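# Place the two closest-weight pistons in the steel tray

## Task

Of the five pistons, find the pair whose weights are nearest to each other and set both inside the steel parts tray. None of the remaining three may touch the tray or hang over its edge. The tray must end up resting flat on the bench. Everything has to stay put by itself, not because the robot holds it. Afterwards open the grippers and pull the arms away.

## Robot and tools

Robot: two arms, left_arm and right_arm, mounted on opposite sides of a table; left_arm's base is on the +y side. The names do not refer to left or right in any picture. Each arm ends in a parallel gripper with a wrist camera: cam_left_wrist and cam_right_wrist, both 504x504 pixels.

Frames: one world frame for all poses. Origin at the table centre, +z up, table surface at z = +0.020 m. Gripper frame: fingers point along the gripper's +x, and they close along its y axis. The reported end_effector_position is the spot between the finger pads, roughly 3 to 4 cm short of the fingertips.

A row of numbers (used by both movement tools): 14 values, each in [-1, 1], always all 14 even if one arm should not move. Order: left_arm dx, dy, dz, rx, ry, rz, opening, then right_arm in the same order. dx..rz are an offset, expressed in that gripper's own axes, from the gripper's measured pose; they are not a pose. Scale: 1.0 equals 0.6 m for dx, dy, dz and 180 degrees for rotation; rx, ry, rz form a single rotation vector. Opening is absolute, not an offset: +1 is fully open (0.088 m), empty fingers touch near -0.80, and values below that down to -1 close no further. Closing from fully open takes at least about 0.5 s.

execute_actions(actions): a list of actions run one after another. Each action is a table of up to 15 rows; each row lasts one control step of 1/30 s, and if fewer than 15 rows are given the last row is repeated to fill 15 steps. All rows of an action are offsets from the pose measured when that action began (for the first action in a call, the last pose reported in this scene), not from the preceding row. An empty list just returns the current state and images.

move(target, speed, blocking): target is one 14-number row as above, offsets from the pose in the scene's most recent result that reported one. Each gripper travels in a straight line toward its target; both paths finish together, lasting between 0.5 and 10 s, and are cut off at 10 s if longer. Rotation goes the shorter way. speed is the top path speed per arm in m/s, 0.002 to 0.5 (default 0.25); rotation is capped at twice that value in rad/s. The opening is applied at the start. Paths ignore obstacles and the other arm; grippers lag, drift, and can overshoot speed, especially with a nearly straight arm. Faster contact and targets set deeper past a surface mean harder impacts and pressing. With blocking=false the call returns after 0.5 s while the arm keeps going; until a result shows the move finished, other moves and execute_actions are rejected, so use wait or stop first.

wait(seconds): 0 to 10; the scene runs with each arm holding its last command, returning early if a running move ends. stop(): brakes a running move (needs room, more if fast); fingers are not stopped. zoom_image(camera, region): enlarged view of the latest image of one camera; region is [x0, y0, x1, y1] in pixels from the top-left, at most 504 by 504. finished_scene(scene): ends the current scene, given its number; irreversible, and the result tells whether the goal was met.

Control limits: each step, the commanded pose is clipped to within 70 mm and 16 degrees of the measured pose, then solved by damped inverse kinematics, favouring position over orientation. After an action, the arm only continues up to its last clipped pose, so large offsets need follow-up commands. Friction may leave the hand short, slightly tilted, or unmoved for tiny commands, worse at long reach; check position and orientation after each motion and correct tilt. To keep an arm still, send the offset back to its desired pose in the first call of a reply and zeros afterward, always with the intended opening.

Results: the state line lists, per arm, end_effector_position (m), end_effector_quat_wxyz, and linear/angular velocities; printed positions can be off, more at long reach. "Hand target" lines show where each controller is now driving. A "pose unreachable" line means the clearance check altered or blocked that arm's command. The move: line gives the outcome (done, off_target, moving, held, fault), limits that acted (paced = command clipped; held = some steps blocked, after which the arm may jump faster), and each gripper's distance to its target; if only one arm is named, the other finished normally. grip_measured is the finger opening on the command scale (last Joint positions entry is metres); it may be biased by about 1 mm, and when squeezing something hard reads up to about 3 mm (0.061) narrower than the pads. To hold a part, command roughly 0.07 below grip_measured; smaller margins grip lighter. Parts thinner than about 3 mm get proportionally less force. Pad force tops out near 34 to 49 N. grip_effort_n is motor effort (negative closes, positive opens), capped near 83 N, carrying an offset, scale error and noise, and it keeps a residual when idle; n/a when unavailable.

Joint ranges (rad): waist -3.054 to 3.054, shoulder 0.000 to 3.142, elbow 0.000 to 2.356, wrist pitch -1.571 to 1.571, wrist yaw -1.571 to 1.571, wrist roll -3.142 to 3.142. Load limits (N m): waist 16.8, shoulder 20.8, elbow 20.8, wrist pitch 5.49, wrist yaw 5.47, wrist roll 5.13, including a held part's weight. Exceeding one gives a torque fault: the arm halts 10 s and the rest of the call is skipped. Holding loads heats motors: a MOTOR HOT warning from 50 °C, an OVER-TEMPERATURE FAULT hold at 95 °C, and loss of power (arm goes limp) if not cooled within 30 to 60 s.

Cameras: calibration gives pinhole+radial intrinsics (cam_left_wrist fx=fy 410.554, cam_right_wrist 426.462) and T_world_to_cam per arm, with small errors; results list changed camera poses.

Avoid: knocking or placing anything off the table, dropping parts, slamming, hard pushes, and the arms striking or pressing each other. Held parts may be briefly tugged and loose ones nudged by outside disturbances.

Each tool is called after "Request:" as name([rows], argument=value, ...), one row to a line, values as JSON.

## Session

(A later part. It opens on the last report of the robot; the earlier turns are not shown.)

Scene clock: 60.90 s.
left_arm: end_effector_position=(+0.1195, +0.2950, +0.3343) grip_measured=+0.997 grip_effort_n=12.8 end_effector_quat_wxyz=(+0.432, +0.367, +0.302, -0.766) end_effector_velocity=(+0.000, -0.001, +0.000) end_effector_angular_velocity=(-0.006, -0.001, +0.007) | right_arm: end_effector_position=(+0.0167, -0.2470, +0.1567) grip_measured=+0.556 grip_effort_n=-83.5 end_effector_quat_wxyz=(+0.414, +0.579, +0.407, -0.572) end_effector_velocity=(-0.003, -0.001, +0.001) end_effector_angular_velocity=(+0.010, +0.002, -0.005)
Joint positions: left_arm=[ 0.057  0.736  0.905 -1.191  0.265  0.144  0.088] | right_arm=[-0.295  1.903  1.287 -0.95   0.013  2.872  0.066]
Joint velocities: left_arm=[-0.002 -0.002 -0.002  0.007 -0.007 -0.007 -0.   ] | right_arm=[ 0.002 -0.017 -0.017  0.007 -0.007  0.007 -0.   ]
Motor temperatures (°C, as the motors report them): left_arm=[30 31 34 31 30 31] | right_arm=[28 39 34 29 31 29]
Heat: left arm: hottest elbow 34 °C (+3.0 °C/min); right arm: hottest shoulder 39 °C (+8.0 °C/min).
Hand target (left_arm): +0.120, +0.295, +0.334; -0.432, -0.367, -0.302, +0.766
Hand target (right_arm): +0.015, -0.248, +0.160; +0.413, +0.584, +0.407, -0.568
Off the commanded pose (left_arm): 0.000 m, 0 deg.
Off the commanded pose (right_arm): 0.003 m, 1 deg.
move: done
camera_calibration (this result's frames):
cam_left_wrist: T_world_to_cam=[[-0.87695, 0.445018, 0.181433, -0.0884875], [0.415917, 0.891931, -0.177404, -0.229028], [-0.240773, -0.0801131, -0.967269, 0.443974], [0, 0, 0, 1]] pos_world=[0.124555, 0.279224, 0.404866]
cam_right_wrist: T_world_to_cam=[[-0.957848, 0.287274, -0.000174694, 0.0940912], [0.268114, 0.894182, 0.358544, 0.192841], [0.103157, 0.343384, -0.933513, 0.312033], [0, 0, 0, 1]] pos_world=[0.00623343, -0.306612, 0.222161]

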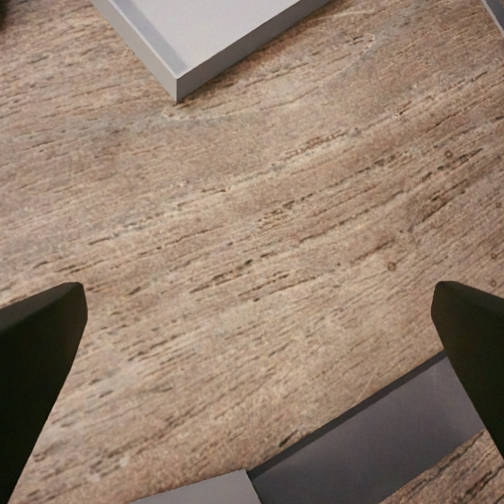

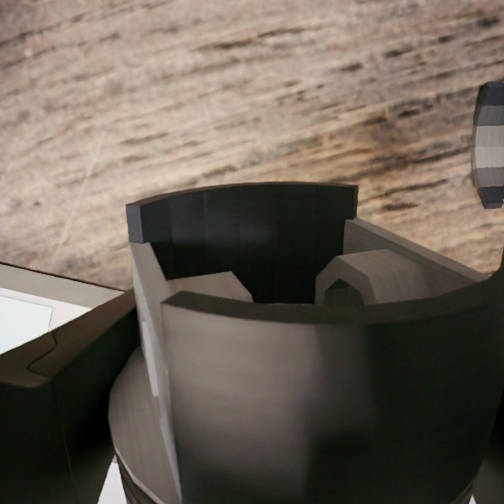

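Request:
move(target=[0,0,0,0,0,0,1,0.143,0,0,0,-0.006,0,0.46], speed=0.12)

Request:
execute_actions([
  [[0,0,0,0,0,0,1,0,0,0,0,0,0,1]],
  [[0,0,0,0,0,0,1,-0.03,0,0,0,0,0,1],[0,0,0,0,0,0,1,-0.06,0,0,0,0,0,1]],
  [[0,0,0,0,0,0,1,-0.08,0,0,0,0,0,1]],
])

Request:
move(target=[0,0,0,0,0,0,1,0,0.275,0.075,0.05,0,0,1])

Scene clock: 65.00 s.
left_arm: end_effector_position=(+0.1195, +0.2950, +0.3343) grip_measured=+0.997 grip_effort_n=12.3 end_effector_quat_wxyz=(+0.432, +0.367, +0.302, -0.766) end_effector_velocity=(+0.001, +0.001, -0.002) end_effector_angular_velocity=(+0.008, -0.012, -0.005) | right_arm: end_effector_position=(+0.0182, -0.2450, +0.0742) grip_measured=+0.556 grip_effort_n=-83.5 end_effector_quat_wxyz=(+0.416, +0.576, +0.405, -0.575) end_effector_velocity=(-0.001, -0.005, -0.004) end_effector_angular_velocity=(-0.022, +0.006, +0.005)
Joint positions: left_arm=[ 0.057  0.736  0.905 -1.191  0.265  0.144  0.088] | right_arm=[-0.294  2.075  1.165 -0.665  0.016  2.873  0.066]
Joint velocities: left_arm=[-0.002  0.002 -0.002 -0.007 -0.007  0.007 -0.   ] | right_arm=[-0.002  0.012 -0.002 -0.007  0.007 -0.007 -0.   ]
Motor temperatures (°C, as the motors report them): left_arm=[30 30 34 31 30 31] | right_arm=[28 40 34 29 31 29]
Heat: left arm: hottest elbow 34 °C (+3.0 °C/min); right arm: hottest shoulder 40 °C (+9.0 °C/min).
Hand target (left_arm): +0.120, +0.295, +0.334; -0.432, -0.367, -0.302, +0.766
Hand target (right_arm): +0.017, -0.247, +0.071; +0.418, +0.574, +0.403, -0.578
Off the commanded pose (left_arm): 0.000 m, 0 deg.
Off the commanded pose (right_arm): 0.004 m, 1 deg.
move: done
camera_calibration (this result's frames):
cam_left_wrist: T_world_to_cam=[[-0.87695, 0.445018, 0.181433, -0.0884875], [0.415917, 0.891931, -0.177404, -0.229028], [-0.240773, -0.0801131, -0.967269, 0.443974], [0, 0, 0, 1]] pos_world=[0.124555, 0.279224, 0.404866]
cam_right_wrist: T_world_to_cam=[[-0.957848, 0.287276, 0.0000708324, 0.0949627], [0.269168, 0.897386, 0.349638, 0.221657], [0.100379, 0.334919, -0.936885, 0.232354], [0, 0, 0, 1]] pos_world=[0.00797332, -0.304012, 0.140183]

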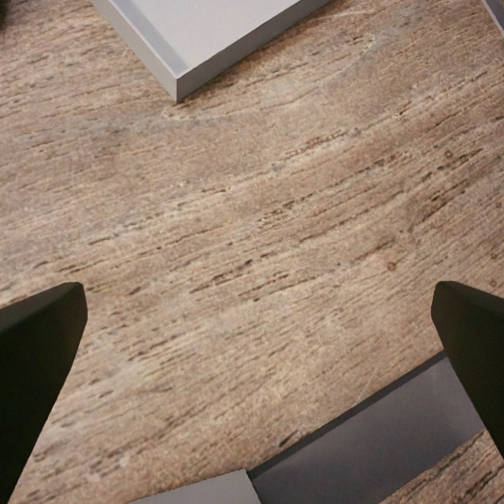

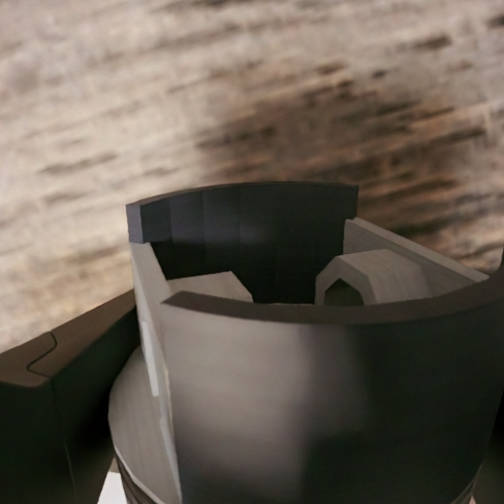

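Scene clock: 66.50 s.
left_arm: end_effector_position=(+0.1195, +0.2950, +0.3343) grip_measured=+0.997 grip_effort_n=12.3 end_effector_quat_wxyz=(+0.432, +0.367, +0.302, -0.766) end_effector_velocity=(+0.002, +0.005, -0.002) end_effector_angular_velocity=(+0.018, -0.006, +0.007) | right_arm: end_effector_position=(+0.0146, -0.2504, +0.1458) grip_measured=+0.979 grip_effort_n=20.2 end_effector_quat_wxyz=(+0.420, +0.566, +0.401, -0.586) end_effector_velocity=(+0.001, -0.005, +0.006) end_effector_angular_velocity=(-0.026, +0.009, +0.000)
Joint positions: left_arm=[ 0.057  0.736  0.905 -1.191  0.265  0.144  0.088] | right_arm=[-0.294  1.937  1.287 -0.957  0.016  2.873  0.087]
Joint velocities: left_arm=[-0.002 -0.007 -0.002 -0.022 -0.007 -0.007 -0.001] | right_arm=[-0.007 -0.002  0.022 -0.051  0.007 -0.007 -0.   ]
Motor temperatures (°C, as the motors report them): left_arm=[30 30 34 31 30 31] | right_arm=[28 40 34 29 31 29]
Heat: left arm: hottest elbow 34 °C (+3.0 °C/min); right arm: hottest shoulder 40 °C (+9.1 °C/min).
Hand target (left_arm): +0.120, +0.295, +0.334; -0.432, -0.367, -0.302, +0.766
Hand target (right_arm): +0.016, -0.247, +0.152; +0.418, +0.571, +0.403, -0.581
Off the commanded pose (left_arm): 0.000 m, 0 deg.
Off the commanded pose (right_arm): 0.007 m, 1 deg.
camera_calibration (this result's frames):
cam_left_wrist: T_world_to_cam=[[-0.87695, 0.445018, 0.181433, -0.0884875], [0.415917, 0.891931, -0.177404, -0.229028], [-0.240773, -0.0801131, -0.967269, 0.443974], [0, 0, 0, 1]] pos_world=[0.124555, 0.279224, 0.404866]
cam_right_wrist: T_world_to_cam=[[-0.957756, 0.28741, 0.00994341, 0.0915754], [0.275311, 0.906349, 0.320523, 0.208801], [0.0831092, 0.30972, -0.947189, 0.297064], [0, 0, 0, 1]] pos_world=[0.00553288, -0.307573, 0.213539]

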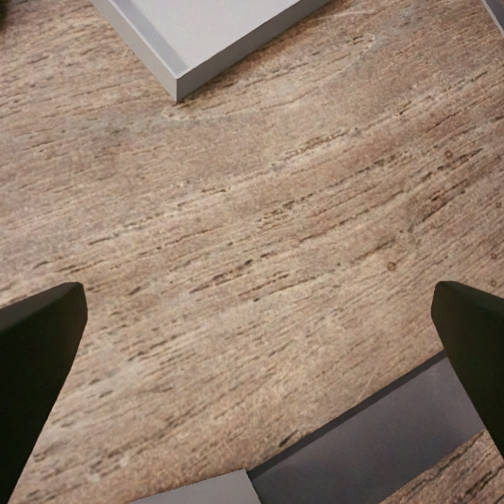

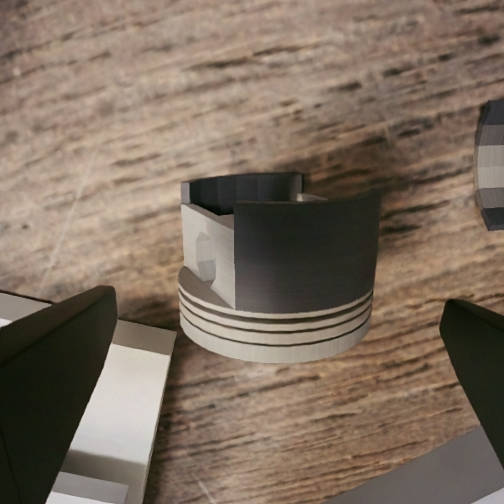

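Scene clock: 67.77 s.
left_arm: end_effector_position=(+0.1195, +0.2950, +0.3343) grip_measured=+0.997 grip_effort_n=12.8 end_effector_quat_wxyz=(+0.432, +0.367, +0.302, -0.766) end_effector_velocity=(+0.004, +0.003, -0.004) end_effector_angular_velocity=(+0.026, -0.013, +0.027) | right_arm: end_effector_position=(+0.1522, -0.3494, +0.1477) grip_measured=+0.979 grip_effort_n=20.2 end_effector_quat_wxyz=(+0.376, +0.596, +0.351, -0.616) end_effector_velocity=(-0.001, -0.004, -0.003) end_effector_angular_velocity=(+0.006, +0.035, +0.004)
Joint positions: left_arm=[ 0.057  0.736  0.905 -1.191  0.265  0.144  0.088] | right_arm=[-0.755  2.061  1.476 -1.014  0.036  2.57   0.087]
Joint velocities: left_arm=[-0.002 -0.002 -0.002 -0.022 -0.022 -0.022 -0.   ] | right_arm=[-0.017  0.017  0.012 -0.022 -0.022 -0.022 -0.   ]
Motor temperatures (°C, as the motors report them): left_arm=[30 30 34 31 30 31] | right_arm=[28 40 34 29 31 29]
Heat: left arm: hottest elbow 34 °C (+3.0 °C/min); right arm: hottest shoulder 40 °C (+9.0 °C/min).
Hand target (left_arm): +0.120, +0.295, +0.334; -0.432, -0.367, -0.302, +0.766
Hand target (right_arm): +0.156, -0.349, +0.147; +0.376, +0.596, +0.352, -0.616
Off the commanded pose (left_arm): 0.000 m, 0 deg.
Off the commanded pose (right_arm): 0.005 m, 0 deg.
move: done
camera_calibration (this result's frames):
cam_left_wrist: T_world_to_cam=[[-0.87695, 0.445018, 0.181433, -0.0884875], [0.415917, 0.891931, -0.177404, -0.229028], [-0.240773, -0.0801131, -0.967269, 0.443974], [0, 0, 0, 1]] pos_world=[0.124555, 0.279224, 0.404866]
cam_right_wrist: T_world_to_cam=[[-0.900841, 0.43415, 0.000424502, 0.295845], [0.411929, 0.854424, 0.316661, 0.221717], [0.137116, 0.285436, -0.948539, 0.301533], [0, 0, 0, 1]] pos_world=[0.133833, -0.403949, 0.215681]

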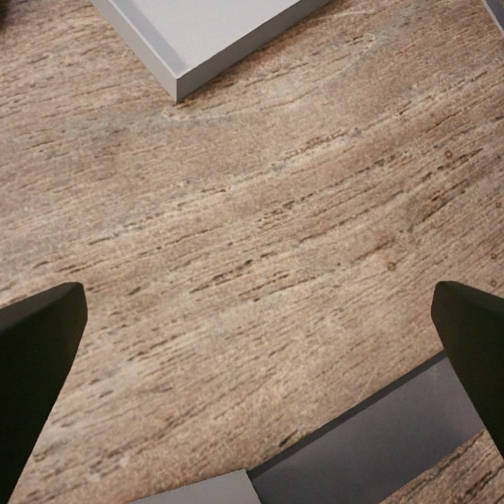

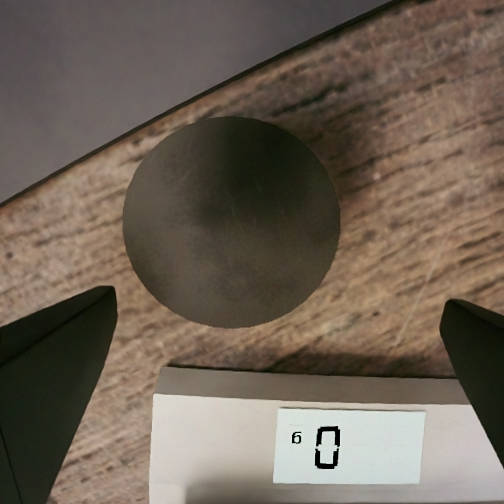

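Request:
move(target=[0,0,0,0,0,0,1,0.03,0.028,0.038,0,0.012,0,1], speed=0.12)

Request:
move(target=[0,0,0,0,0,0,1,0.095,0,0,0,0,0,1], speed=0.1)

Request:
move(target=[0,0,0,0,0,0,1,0,0,0,0,0,0,0.46])

Request:
move(target=[0,0,0,0,0,0,1,-0.165,0,0,0,0.01,0,0.46])

Scene clock: 71.33 s.
left_arm: end_effector_position=(+0.1195, +0.2950, +0.3343) grip_measured=+0.997 grip_effort_n=12.8 end_effector_quat_wxyz=(+0.432, +0.367, +0.302, -0.766) end_effector_velocity=(+0.003, +0.003, -0.002) end_effector_angular_velocity=(+0.021, -0.012, +0.027) | right_arm: end_effector_position=(+0.1571, -0.3764, +0.1294) grip_measured=+0.979 grip_effort_n=19.8 end_effector_quat_wxyz=(+0.370, +0.605, +0.357, -0.607) end_effector_velocity=(-0.002, -0.003, -0.001) end_effector_angular_velocity=(+0.006, +0.005, -0.000)
Joint positions: left_arm=[ 0.057  0.736  0.905 -1.191  0.265  0.144  0.088] | right_arm=[-0.833  2.039  1.366 -0.898  0.018  2.493  0.087]
Joint velocities: left_arm=[-0.002 -0.002  0.002 -0.022 -0.022 -0.022 -0.   ] | right_arm=[-0.007 -0.007 -0.017  0.007 -0.007 -0.007 -0.   ]
Motor temperatures (°C, as the motors report them): left_arm=[30 30 34 31 30 31] | right_arm=[28 40 34 29 31 29]
Heat: left arm: hottest elbow 34 °C (+2.0 °C/min); right arm: hottest shoulder 40 °C (+9.1 °C/min).
Hand target (left_arm): +0.120, +0.295, +0.334; -0.432, -0.367, -0.302, +0.766
Hand target (right_arm): +0.156, -0.378, +0.131; +0.370, +0.607, +0.358, -0.605
Off the commanded pose (left_arm): 0.000 m, 0 deg.
Off the commanded pose (right_arm): 0.003 m, 0 deg.
move: done
camera_calibration (this result's frames):
cam_left_wrist: T_world_to_cam=[[-0.87695, 0.445018, 0.181433, -0.0884875], [0.415917, 0.891931, -0.177404, -0.229028], [-0.240773, -0.0801131, -0.967269, 0.443974], [0, 0, 0, 1]] pos_world=[0.124555, 0.279224, 0.404866]
cam_right_wrist: T_world_to_cam=[[-0.900559, 0.434734, 0.000105481, 0.312188], [0.407906, 0.8449, 0.346059, 0.241829], [0.150355, 0.311689, -0.938213, 0.297686], [0, 0, 0, 1]] pos_world=[0.137741, -0.432826, 0.195573]

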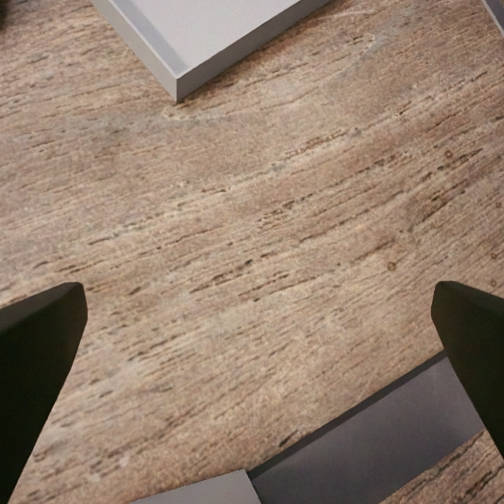

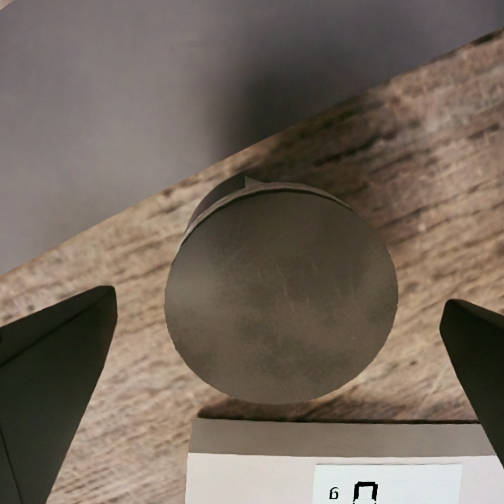

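Scene clock: 72.37 s.
left_arm: end_effector_position=(+0.1195, +0.2950, +0.3343) grip_measured=+0.997 grip_effort_n=12.3 end_effector_quat_wxyz=(+0.432, +0.367, +0.302, -0.766) end_effector_velocity=(+0.001, +0.002, -0.002) end_effector_angular_velocity=(+0.003, -0.011, -0.005) | right_arm: end_effector_position=(+0.1606, -0.3748, +0.0783) grip_measured=+0.979 grip_effort_n=20.2 end_effector_quat_wxyz=(+0.371, +0.611, +0.357, -0.602) end_effector_velocity=(-0.001, +0.002, -0.003) end_effector_angular_velocity=(+0.019, +0.011, +0.005)
Joint positions: left_arm=[ 0.057  0.736  0.905 -1.191  0.265  0.144  0.088] | right_arm=[-0.833  2.136  1.288 -0.706  0.018  2.492  0.087]
Joint velocities: left_arm=[-0.002 -0.002 -0.002 -0.007 -0.007  0.007 -0.   ] | right_arm=[-0.002  0.007 -0.002  0.007 -0.022 -0.007 -0.   ]
Motor temperatures (°C, as the motors report them): left_arm=[30 30 34 31 30 31] | right_arm=[28 40 34 29 31 29]
Heat: left arm: hottest elbow 34 °C (+2.0 °C/min); right arm: hottest shoulder 40 °C (+9.1 °C/min).
Hand target (left_arm): +0.120, +0.295, +0.334; -0.432, -0.367, -0.302, +0.766
Hand target (right_arm): +0.157, -0.377, +0.072; +0.370, +0.605, +0.357, -0.607
Off the commanded pose (left_arm): 0.000 m, 0 deg.
Off the commanded pose (right_arm): 0.007 m, 1 deg.
move: done
camera_calibration (this result's frames):
cam_left_wrist: T_world_to_cam=[[-0.87695, 0.445018, 0.181433, -0.0884875], [0.415917, 0.891931, -0.177404, -0.229028], [-0.240773, -0.0801131, -0.967269, 0.443974], [0, 0, 0, 1]] pos_world=[0.124555, 0.279224, 0.404866]
cam_right_wrist: T_world_to_cam=[[-0.900648, 0.434426, -0.0103322, 0.31536], [0.402341, 0.842642, 0.357876, 0.255845], [0.164177, 0.318163, -0.933712, 0.248579], [0, 0, 0, 1]] pos_world=[0.14028, -0.431675, 0.143799]

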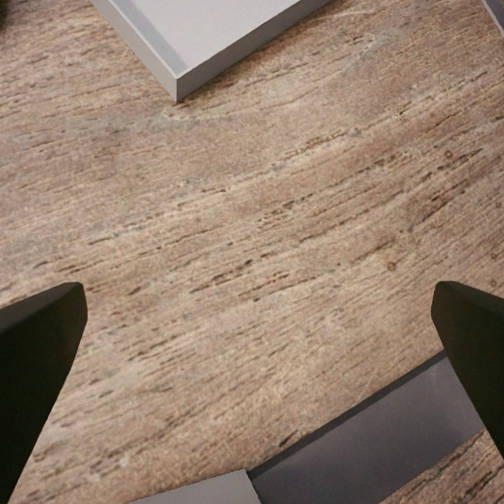

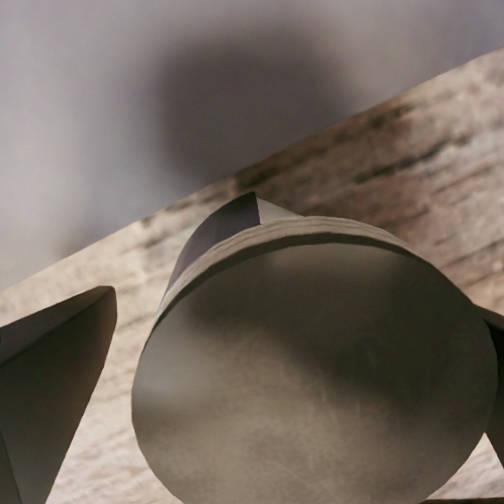

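Scene clock: 72.87 s.
left_arm: end_effector_position=(+0.1195, +0.2950, +0.3343) grip_measured=+0.997 grip_effort_n=12.8 end_effector_quat_wxyz=(+0.432, +0.367, +0.302, -0.766) end_effector_velocity=(+0.002, -0.004, +0.001) end_effector_angular_velocity=(-0.033, -0.024, -0.009) | right_arm: end_effector_position=(+0.1603, -0.3746, +0.0781) grip_measured=+0.609 grip_effort_n=-83.5 end_effector_quat_wxyz=(+0.370, +0.611, +0.357, -0.602) end_effector_velocity=(-0.004, +0.001, +0.001) end_effector_angular_velocity=(+0.012, +0.025, +0.020)
Joint positions: left_arm=[ 0.057  0.736  0.905 -1.191  0.265  0.144  0.088] | right_arm=[-0.833  2.137  1.288 -0.707  0.016  2.492  0.069]
Joint velocities: left_arm=[-0.002 -0.002 -0.002  0.022 -0.022  0.022 -0.   ] | right_arm=[-0.002 -0.002  0.002 -0.022 -0.022 -0.022 -0.   ]
Motor temperatures (°C, as the motors report them): left_arm=[30 30 34 31 30 31] | right_arm=[28 40 34 29 31 29]
Heat: left arm: hottest elbow 34 °C (+2.0 °C/min); right arm: hottest shoulder 40 °C (+9.0 °C/min).
Hand target (left_arm): +0.120, +0.295, +0.334; -0.432, -0.367, -0.302, +0.766
Hand target (right_arm): +0.161, -0.375, +0.078; +0.371, +0.611, +0.357, -0.602
Off the commanded pose (left_arm): 0.000 m, 0 deg.
Off the commanded pose (right_arm): 0.000 m, 0 deg.
move: done
camera_calibration (this result's frames):
cam_left_wrist: T_world_to_cam=[[-0.87695, 0.445018, 0.181433, -0.0884875], [0.415917, 0.891931, -0.177404, -0.229028], [-0.240773, -0.0801131, -0.967269, 0.443974], [0, 0, 0, 1]] pos_world=[0.124555, 0.279224, 0.404866]
cam_right_wrist: T_world_to_cam=[[-0.900675, 0.434413, -0.00837575, 0.314897], [0.40285, 0.842148, 0.358467, 0.255509], [0.162776, 0.319488, -0.933505, 0.249128], [0, 0, 0, 1]] pos_world=[0.140136, -0.431565, 0.143608]

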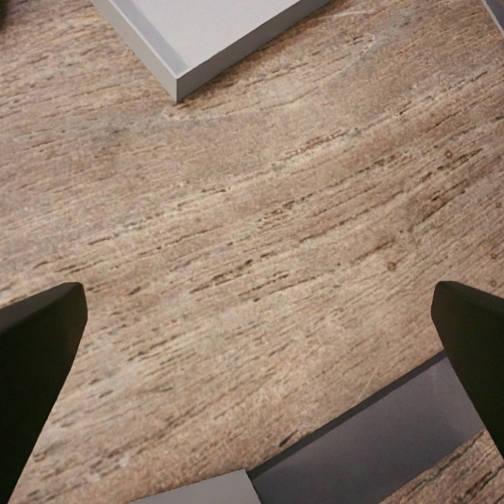

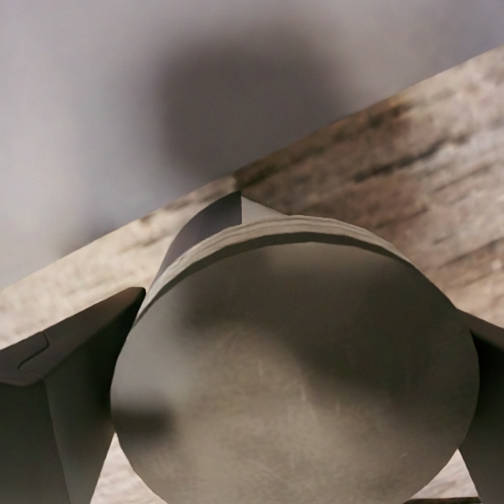

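Scene clock: 73.83 s.
left_arm: end_effector_position=(+0.1195, +0.2950, +0.3343) grip_measured=+0.997 grip_effort_n=12.8 end_effector_quat_wxyz=(+0.432, +0.367, +0.302, -0.766) end_effector_velocity=(-0.000, +0.005, -0.004) end_effector_angular_velocity=(+0.035, +0.010, +0.012) | right_arm: end_effector_position=(+0.1540, -0.3756, +0.1677) grip_measured=+0.609 grip_effort_n=-83.5 end_effector_quat_wxyz=(+0.364, +0.611, +0.363, -0.602) end_effector_velocity=(+0.000, +0.003, +0.004) end_effector_angular_velocity=(+0.019, +0.011, +0.005)
Joint positions: left_arm=[ 0.057  0.736  0.905 -1.191  0.265  0.144  0.088] | right_arm=[-0.835  1.968  1.424 -1.014 -0.001  2.49   0.069]
Joint velocities: left_arm=[-0.002 -0.002 -0.007 -0.022  0.007 -0.022 -0.   ] | right_arm=[-0.002  0.002  0.022 -0.022 -0.022 -0.007 -0.   ]
Motor temperatures (°C, as the motors report them): left_arm=[30 30 34 31 30 31] | right_arm=[28 40 35 29 31 29]
Heat: left arm: hottest elbow 34 °C (+2.0 °C/min); right arm: hottest shoulder 40 °C (+9.1 °C/min).
Hand target (left_arm): +0.120, +0.295, +0.334; -0.432, -0.367, -0.302, +0.766
Hand target (right_arm): +0.159, -0.374, +0.177; +0.364, +0.621, +0.363, -0.592
Off the commanded pose (left_arm): 0.000 m, 0 deg.
Off the commanded pose (right_arm): 0.011 m, 2 deg.
move: off_target (right_arm)
camera_calibration (this result's frames):
cam_left_wrist: T_world_to_cam=[[-0.87695, 0.445018, 0.181433, -0.0884875], [0.415917, 0.891931, -0.177404, -0.229028], [-0.240773, -0.0801131, -0.967269, 0.443974], [0, 0, 0, 1]] pos_world=[0.124555, 0.279224, 0.404866]
cam_right_wrist: T_world_to_cam=[[-0.900621, 0.434564, 0.00600435, 0.308059], [0.406269, 0.836913, 0.366772, 0.222947], [0.154361, 0.332762, -0.930291, 0.339809], [0, 0, 0, 1]] pos_world=[0.134415, -0.433534, 0.232501]

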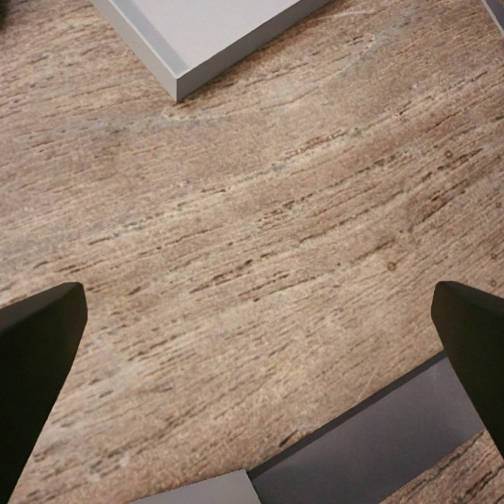

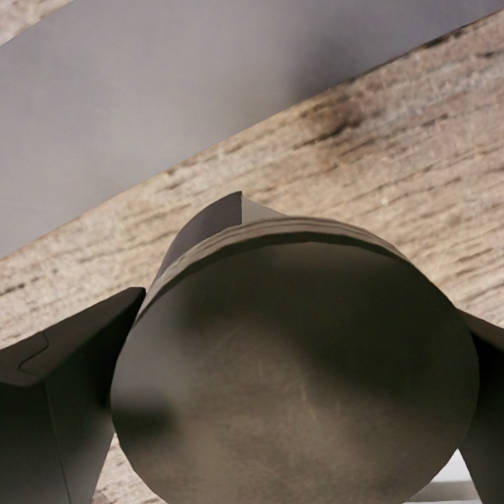

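Request:
move(target=[0,0,0,0,0,0,1,0,-0.107,-0.285,0,0,0,0.5])

Request:
move(target=[0,0,0,0,0,0,1,0.035,0,0,0,0,0,0.5], speed=0.05)

Scene clock: 77.23 s.
left_arm: end_effector_position=(+0.1195, +0.2950, +0.3343) grip_measured=+0.997 grip_effort_n=11.9 end_effector_quat_wxyz=(+0.432, +0.367, +0.302, -0.766) end_effector_velocity=(-0.000, +0.001, -0.002) end_effector_angular_velocity=(+0.016, +0.007, +0.005) | right_arm: end_effector_position=(+0.1764, -0.1967, +0.1670) grip_measured=+0.609 grip_effort_n=-83.5 end_effector_quat_wxyz=(+0.364, +0.609, +0.365, -0.603) end_effector_velocity=(+0.002, +0.002, +0.002) end_effector_angular_velocity=(-0.003, +0.014, +0.005)
Joint positions: left_arm=[ 0.057  0.736  0.905 -1.191  0.265  0.144  0.088] | right_arm=[-0.514  2.5    2.298 -1.36  -0.001  2.809  0.069]
Joint velocities: left_arm=[ 0.002  0.002 -0.002 -0.007  0.007 -0.007 -0.   ] | right_arm=[-0.002  0.037  0.076 -0.051 -0.007 -0.007 -0.   ]
Motor temperatures (°C, as the motors report them): left_arm=[30 30 35 31 30 31] | right_arm=[28 40 35 29 31 29]
Heat: left arm: hottest elbow 35 °C (+2.0 °C/min); right arm: hottest shoulder 40 °C (+8.0 °C/min).
Hand target (left_arm): +0.120, +0.295, +0.334; -0.432, -0.367, -0.302, +0.766
Hand target (right_arm): +0.179, -0.194, +0.169; +0.363, +0.612, +0.364, -0.601
Off the commanded pose (left_arm): 0.000 m, 0 deg.
Off the commanded pose (right_arm): 0.003 m, 0 deg.
move: done
camera_calibration (this result's frames):
cam_left_wrist: T_world_to_cam=[[-0.87695, 0.445018, 0.181433, -0.0884875], [0.415917, 0.891931, -0.177404, -0.229028], [-0.240773, -0.0801131, -0.967269, 0.443974], [0, 0, 0, 1]] pos_world=[0.124555, 0.279224, 0.404866]
cam_right_wrist: T_world_to_cam=[[-0.901733, 0.432145, 0.0113703, 0.249331], [0.406217, 0.838048, 0.36423, 0.064991], [0.147871, 0.333057, -0.93124, 0.277504], [0, 0, 0, 1]] pos_world=[0.157395, -0.254637, 0.231916]

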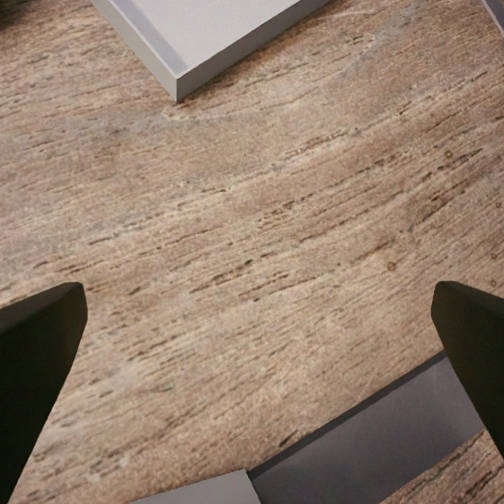

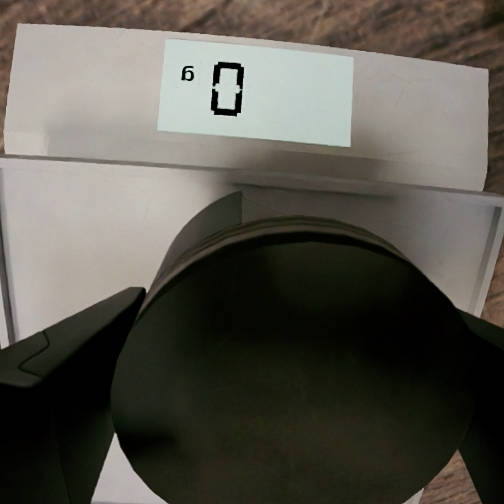

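Scene clock: 78.10 s.
left_arm: end_effector_position=(+0.1195, +0.2950, +0.3343) grip_measured=+0.997 grip_effort_n=12.3 end_effector_quat_wxyz=(+0.432, +0.367, +0.302, -0.766) end_effector_velocity=(-0.001, +0.002, -0.001) end_effector_angular_velocity=(+0.006, +0.001, -0.012) | right_arm: end_effector_position=(+0.1779, -0.1954, +0.1490) grip_measured=+0.609 grip_effort_n=-83.5 end_effector_quat_wxyz=(+0.363, +0.611, +0.366, -0.601) end_effector_velocity=(-0.001, -0.001, -0.002) end_effector_angular_velocity=(+0.003, +0.007, +0.020)
Joint positions: left_arm=[ 0.057  0.736  0.905 -1.191  0.265  0.144  0.088] | right_arm=[-0.514  2.501  2.228 -1.282 -0.     2.809  0.069]
Joint velocities: left_arm=[-0.002 -0.002 -0.002 -0.007  0.007  0.007 -0.   ] | right_arm=[-0.002 -0.002 -0.012  0.007 -0.007 -0.022 -0.   ]
Motor temperatures (°C, as the motors report them): left_arm=[30 30 35 31 30 31] | right_arm=[28 40 35 29 31 29]
Heat: left arm: hottest elbow 35 °C (+2.0 °C/min); right arm: hottest shoulder 40 °C (+8.0 °C/min).
Hand target (left_arm): +0.120, +0.295, +0.334; -0.432, -0.367, -0.302, +0.766
Hand target (right_arm): +0.176, -0.197, +0.146; +0.364, +0.609, +0.365, -0.603
Off the commanded pose (left_arm): 0.000 m, 0 deg.
Off the commanded pose (right_arm): 0.004 m, 0 deg.
move: done
camera_calibration (this result's frames):
cam_left_wrist: T_world_to_cam=[[-0.87695, 0.445018, 0.181433, -0.0884875], [0.415917, 0.891931, -0.177404, -0.229028], [-0.240773, -0.0801131, -0.967269, 0.443974], [0, 0, 0, 1]] pos_world=[0.124555, 0.279224, 0.404866]
cam_right_wrist: T_world_to_cam=[[-0.90179, 0.432098, 0.00809372, 0.250774], [0.403972, 0.836139, 0.371049, 0.0688971], [0.153562, 0.337878, -0.928578, 0.2597], [0, 0, 0, 1]] pos_world=[0.158433, -0.253714, 0.213558]

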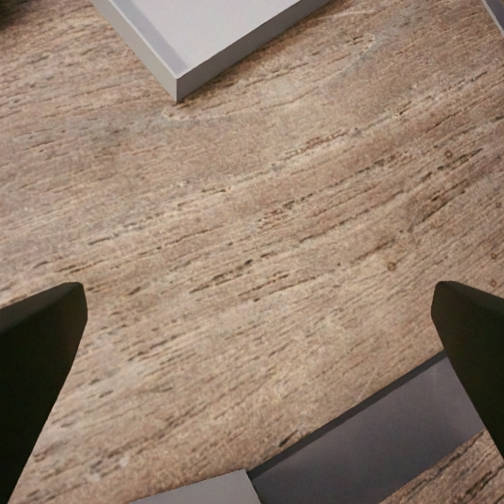

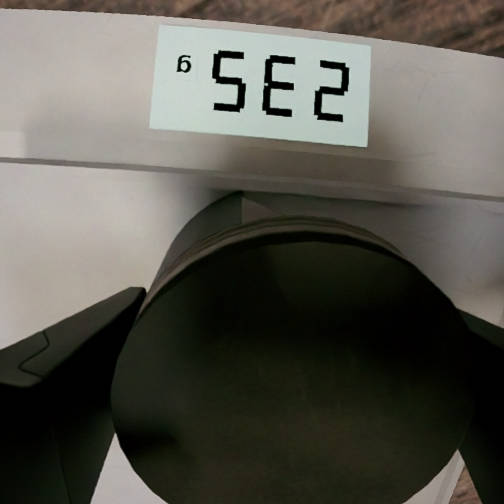

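Request:
move(target=[0,0,0,0,0,0,1,0,0,0,0,0,0,1])

Request:
wait(seconds=2.5)

Request:
execute_actions([
  [[0,0,0,0,0,0,1,0,0,0,0,0,0,0.5]],
  [[0,0,0,0,0,0,1,-0.04,0,0,0,0,0,0.5]],
])

Request:
move(target=[0,0,0,0,0,0,1,-0.012,0.09,0.29,0,0,0,0.5])

Scene clock: 81.97 s.
left_arm: end_effector_position=(+0.1195, +0.2950, +0.3343) grip_measured=+0.997 grip_effort_n=12.3 end_effector_quat_wxyz=(+0.432, +0.367, +0.302, -0.766) end_effector_velocity=(-0.000, -0.001, +0.000) end_effector_angular_velocity=(-0.006, -0.001, +0.003) | right_arm: end_effector_position=(+0.1778, -0.1955, +0.1488) grip_measured=+0.977 grip_effort_n=19.8 end_effector_quat_wxyz=(+0.363, +0.611, +0.366, -0.601) end_effector_velocity=(-0.003, -0.006, -0.001) end_effector_angular_velocity=(-0.013, +0.025, +0.000)
Joint positions: left_arm=[ 0.057  0.736  0.905 -1.191  0.265  0.144  0.088] | right_arm=[-0.514  2.501  2.227 -1.281 -0.     2.809  0.087]
Joint velocities: left_arm=[-0.007 -0.002 -0.002  0.007 -0.007 -0.007  0.   ] | right_arm=[-0.007 -0.002 -0.007 -0.022 -0.007 -0.007  0.001]
Motor temperatures (°C, as the motors report them): left_arm=[30 30 35 31 30 31] | right_arm=[28 41 35 29 31 29]
Heat: left arm: hottest elbow 35 °C (+2.0 °C/min); right arm: hottest shoulder 41 °C (+9.1 °C/min).
Hand target (left_arm): +0.120, +0.295, +0.334; -0.432, -0.367, -0.302, +0.766
Hand target (right_arm): +0.178, -0.195, +0.149; +0.363, +0.611, +0.366, -0.601
Off the commanded pose (left_arm): 0.000 m, 0 deg.
Off the commanded pose (right_arm): 0.000 m, 0 deg.
move: done
camera_calibration (this result's frames):
cam_left_wrist: T_world_to_cam=[[-0.87695, 0.445018, 0.181433, -0.0884875], [0.415917, 0.891931, -0.177404, -0.229028], [-0.240773, -0.0801131, -0.967269, 0.443974], [0, 0, 0, 1]] pos_world=[0.124555, 0.279224, 0.404866]
cam_right_wrist: T_world_to_cam=[[-0.901788, 0.4321, 0.00823285, 0.250722], [0.404075, 0.836236, 0.370719, 0.0690962], [0.153303, 0.337637, -0.928709, 0.25957], [0, 0, 0, 1]] pos_world=[0.158385, -0.253758, 0.213385]

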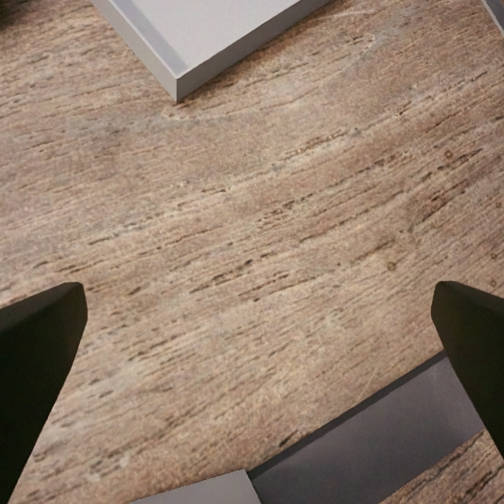

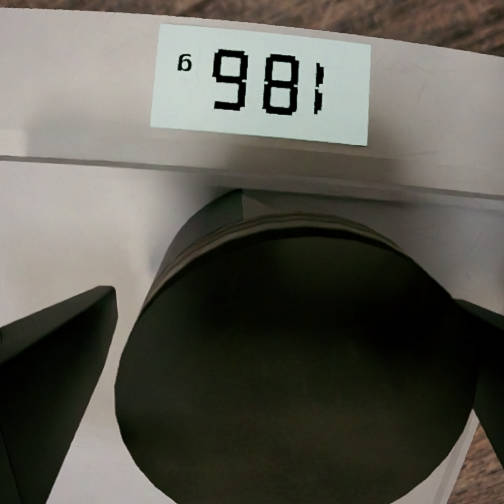

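Scene clock: 84.47 s.
left_arm: end_effector_position=(+0.1195, +0.2950, +0.3343) grip_measured=+0.997 grip_effort_n=12.8 end_effector_quat_wxyz=(+0.432, +0.367, +0.302, -0.766) end_effector_velocity=(-0.000, +0.002, -0.003) end_effector_angular_velocity=(+0.021, +0.013, +0.017) | right_arm: end_effector_position=(+0.1778, -0.1955, +0.1488) grip_measured=+0.979 grip_effort_n=19.8 end_effector_quat_wxyz=(+0.363, +0.611, +0.366, -0.601) end_effector_velocity=(-0.003, +0.001, +0.003) end_effector_angular_velocity=(+0.003, +0.007, +0.025)
Joint positions: left_arm=[ 0.057  0.736  0.905 -1.191  0.265  0.144  0.088] | right_arm=[-0.514  2.501  2.227 -1.281 -0.     2.809  0.087]
Joint velocities: left_arm=[ 0.002 -0.002 -0.007 -0.007  0.007 -0.022 -0.   ] | right_arm=[ 0.002 -0.007 -0.002 -0.007 -0.007 -0.022  0.   ]
Motor temperatures (°C, as the motors report them): left_arm=[30 30 35 31 30 31] | right_arm=[28 42 35 29 31 29]
Heat: left arm: hottest elbow 35 °C (+2.0 °C/min); right arm: hottest shoulder 42 °C (+9.0 °C/min).
Hand target (left_arm): +0.120, +0.295, +0.334; -0.432, -0.367, -0.302, +0.766
Hand target (right_arm): +0.178, -0.195, +0.149; +0.363, +0.611, +0.366, -0.601
Off the commanded pose (left_arm): 0.000 m, 0 deg.
Off the commanded pose (right_arm): 0.000 m, 0 deg.
wait: 2.50 s; at rest by 0.17 s
camera_calibration (this result's frames):
cam_left_wrist: T_world_to_cam=[[-0.87695, 0.445018, 0.181433, -0.0884875], [0.415917, 0.891931, -0.177404, -0.229028], [-0.240773, -0.0801131, -0.967269, 0.443974], [0, 0, 0, 1]] pos_world=[0.124555, 0.279224, 0.404866]
cam_right_wrist: T_world_to_cam=[[-0.901788, 0.4321, 0.00823285, 0.250722], [0.404075, 0.836236, 0.370719, 0.0690962], [0.153303, 0.337637, -0.928709, 0.25957], [0, 0, 0, 1]] pos_world=[0.158385, -0.253758, 0.213385]

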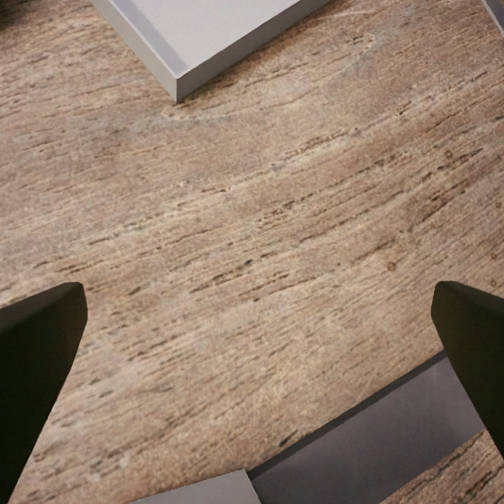

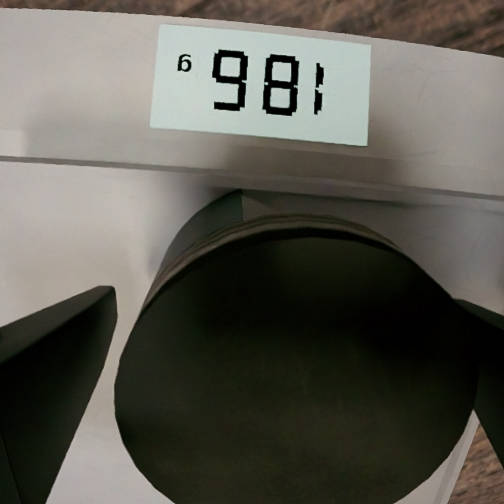

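Scene clock: 85.47 s.
left_arm: end_effector_position=(+0.1195, +0.2950, +0.3343) grip_measured=+0.997 grip_effort_n=12.8 end_effector_quat_wxyz=(+0.432, +0.367, +0.302, -0.766) end_effector_velocity=(-0.001, +0.002, -0.001) end_effector_angular_velocity=(+0.016, +0.014, +0.012) | right_arm: end_effector_position=(+0.1747, -0.1978, +0.1664) grip_measured=+0.614 grip_effort_n=-83.5 end_effector_quat_wxyz=(+0.364, +0.605, +0.365, -0.607) end_effector_velocity=(-0.001, -0.001, +0.009) end_effector_angular_velocity=(+0.004, +0.007, +0.020)
Joint positions: left_arm=[ 0.057  0.736  0.905 -1.191  0.265  0.144  0.088] | right_arm=[-0.513  2.501  2.297 -1.369 -0.002  2.809  0.069]
Joint velocities: left_arm=[-0.002 -0.002 -0.002 -0.007  0.007 -0.022 -0.   ] | right_arm=[-0.002 -0.002  0.032 -0.037 -0.007 -0.022 -0.   ]
Motor temperatures (°C, as the motors report them): left_arm=[30 30 35 31 30 31] | right_arm=[28 42 35 29 31 29]
Heat: left arm: hottest elbow 35 °C (+2.0 °C/min); right arm: hottest shoulder 42 °C (+9.0 °C/min).
Hand target (left_arm): +0.120, +0.295, +0.334; -0.432, -0.367, -0.302, +0.766
Hand target (right_arm): +0.178, -0.196, +0.173; +0.363, +0.611, +0.366, -0.601
Off the commanded pose (left_arm): 0.000 m, 0 deg.
Off the commanded pose (right_arm): 0.007 m, 1 deg.
camera_calibration (this result's frames):
cam_left_wrist: T_world_to_cam=[[-0.87695, 0.445018, 0.181433, -0.0884875], [0.415917, 0.891931, -0.177404, -0.229028], [-0.240773, -0.0801131, -0.967269, 0.443974], [0, 0, 0, 1]] pos_world=[0.124555, 0.279224, 0.404866]
cam_right_wrist: T_world_to_cam=[[-0.901789, 0.431879, 0.0160518, 0.247444], [0.408787, 0.84034, 0.355981, 0.0682128], [0.140252, 0.327581, -0.934355, 0.278386], [0, 0, 0, 1]] pos_world=[0.156213, -0.255382, 0.231857]

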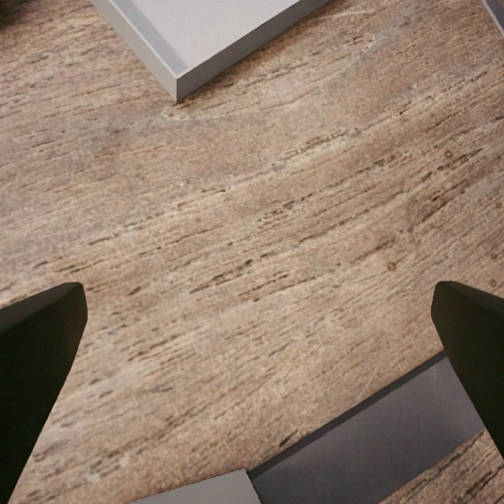

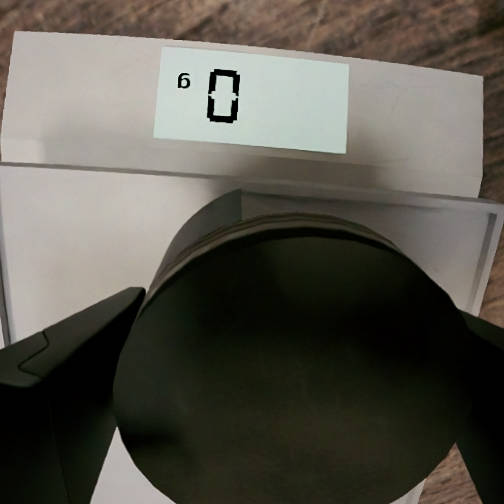

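Scene clock: 86.83 s.
left_arm: end_effector_position=(+0.1195, +0.2950, +0.3343) grip_measured=+0.997 grip_effort_n=12.3 end_effector_quat_wxyz=(+0.432, +0.367, +0.302, -0.766) end_effector_velocity=(+0.002, -0.005, +0.001) end_effector_angular_velocity=(-0.018, -0.012, +0.015) | right_arm: end_effector_position=(+0.1408, -0.3757, +0.1704) grip_measured=+0.614 grip_effort_n=-83.5 end_effector_quat_wxyz=(+0.365, +0.600, +0.363, -0.612) end_effector_velocity=(-0.001, -0.004, -0.000) end_effector_angular_velocity=(+0.008, +0.001, -0.005)
Joint positions: left_arm=[ 0.057  0.736  0.905 -1.191  0.265  0.144  0.088] | right_arm=[-0.818  1.945  1.403 -1.046  0.004  2.506  0.069]
Joint velocities: left_arm=[-0.002  0.002 -0.002  0.022 -0.022 -0.007 -0.   ] | right_arm=[-0.012 -0.012 -0.017  0.007 -0.007 -0.007 -0.   ]
Motor temperatures (°C, as the motors report them): left_arm=[30 30 35 31 30 31] | right_arm=[28 43 35 29 31 29]
Heat: left arm: hottest elbow 35 °C (+2.0 °C/min); right arm: hottest shoulder 43 °C (+10.1 °C/min).
Hand target (left_arm): +0.120, +0.295, +0.334; -0.432, -0.367, -0.302, +0.766
Hand target (right_arm): +0.140, -0.377, +0.174; +0.365, +0.604, +0.364, -0.607
Off the commanded pose (left_arm): 0.000 m, 0 deg.
Off the commanded pose (right_arm): 0.004 m, 1 deg.
move: done
camera_calibration (this result's frames):
cam_left_wrist: T_world_to_cam=[[-0.87695, 0.445018, 0.181433, -0.0884875], [0.415917, 0.891931, -0.177404, -0.229028], [-0.240773, -0.0801131, -0.967269, 0.443974], [0, 0, 0, 1]] pos_world=[0.124555, 0.279224, 0.404866]
cam_right_wrist: T_world_to_cam=[[-0.901283, 0.432724, 0.0209272, 0.293047], [0.413132, 0.843925, 0.342217, 0.233164], [0.130425, 0.31708, -0.939388, 0.343437], [0, 0, 0, 1]] pos_world=[0.122998, -0.432478, 0.236695]

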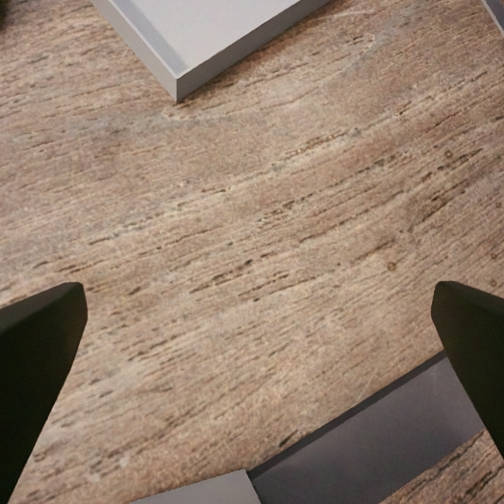

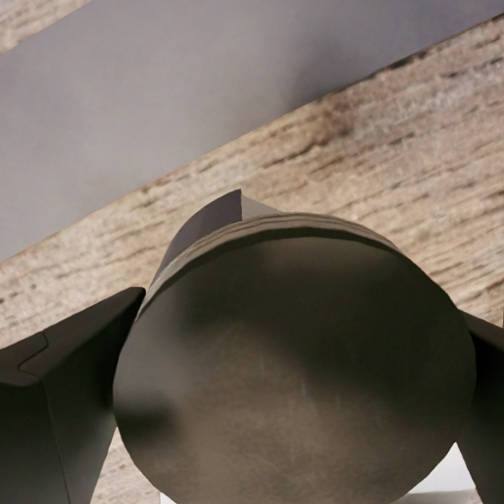

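Request:
move(target=[0,0,0,0,0,0,1,0.02,-0.47,-0.384,-0.222,0.03,0,0.5], speed=0.3)

Scene clock: 93.07 s.
left_arm: end_effector_position=(+0.1195, +0.2950, +0.3343) grip_measured=+0.997 grip_effort_n=12.8 end_effector_quat_wxyz=(+0.432, +0.367, +0.302, -0.766) end_effector_velocity=(+0.000, +0.002, -0.002) end_effector_angular_velocity=(+0.014, +0.002, +0.015) | right_arm: end_effector_position=(-0.0003, -0.0413, +0.1566) grip_measured=+0.614 grip_effort_n=-83.5 end_effector_quat_wxyz=(+0.522, +0.483, +0.572, -0.408) end_effector_velocity=(-0.001, -0.003, -0.001) end_effector_angular_velocity=(-0.014, +0.012, +0.006)
Joint positions: left_arm=[ 0.057  0.736  0.905 -1.191  0.265  0.144  0.088] | right_arm=[-0.054  2.549  2.34  -1.238 -0.033  2.58   0.069]
Joint velocities: left_arm=[-0.007 -0.002 -0.002 -0.007 -0.007 -0.022  0.   ] | right_arm=[-0.002  0.007  0.012 -0.022 -0.007 -0.007 -0.   ]
Motor temperatures (°C, as the motors report them): left_arm=[30 30 35 31 30 31] | right_arm=[28 43 35 29 31 29]
Heat: left arm: hottest elbow 35 °C (+2.0 °C/min); right arm: hottest shoulder 43 °C (+10.1 °C/min).
Hand target (left_arm): +0.120, +0.295, +0.334; -0.432, -0.367, -0.302, +0.766
Hand target (right_arm): +0.001, -0.038, +0.159; +0.522, +0.486, +0.574, -0.403
Off the commanded pose (left_arm): 0.000 m, 0 deg.
Off the commanded pose (right_arm): 0.001 m, 3 deg.
joint sent to its limit (right arm) — the command would take joint 3 (elbow) past its upper limit, so that joint was sent only as far as its limit.
move: off_target (right_arm)
camera_calibration (this result's frames):
cam_left_wrist: T_world_to_cam=[[-0.87695, 0.445018, 0.181433, -0.0884875], [0.415917, 0.891931, -0.177404, -0.229028], [-0.240773, -0.0801131, -0.967269, 0.443974], [0, 0, 0, 1]] pos_world=[0.124555, 0.279224, 0.404866]
cam_right_wrist: T_world_to_cam=[[-0.970098, -0.240921, -0.029434, 0.00149142], [-0.226464, 0.854848, 0.466851, -0.00526883], [-0.0873125, 0.459557, -0.883846, 0.240006], [0, 0, 0, 1]] pos_world=[0.0212091, -0.105433, 0.214632]

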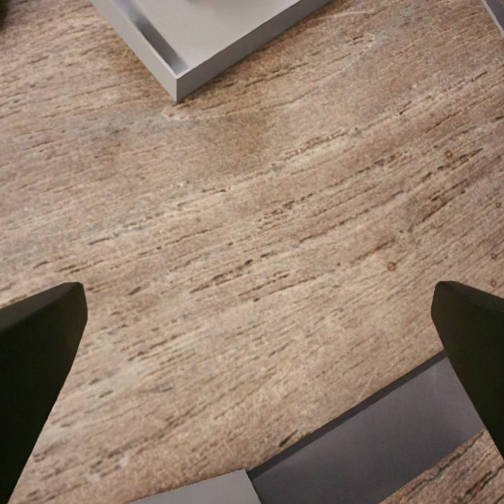

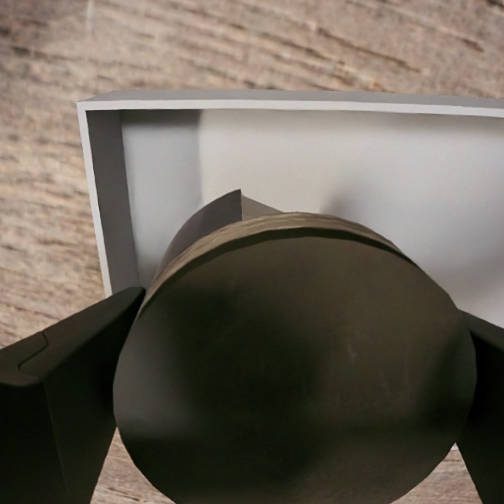

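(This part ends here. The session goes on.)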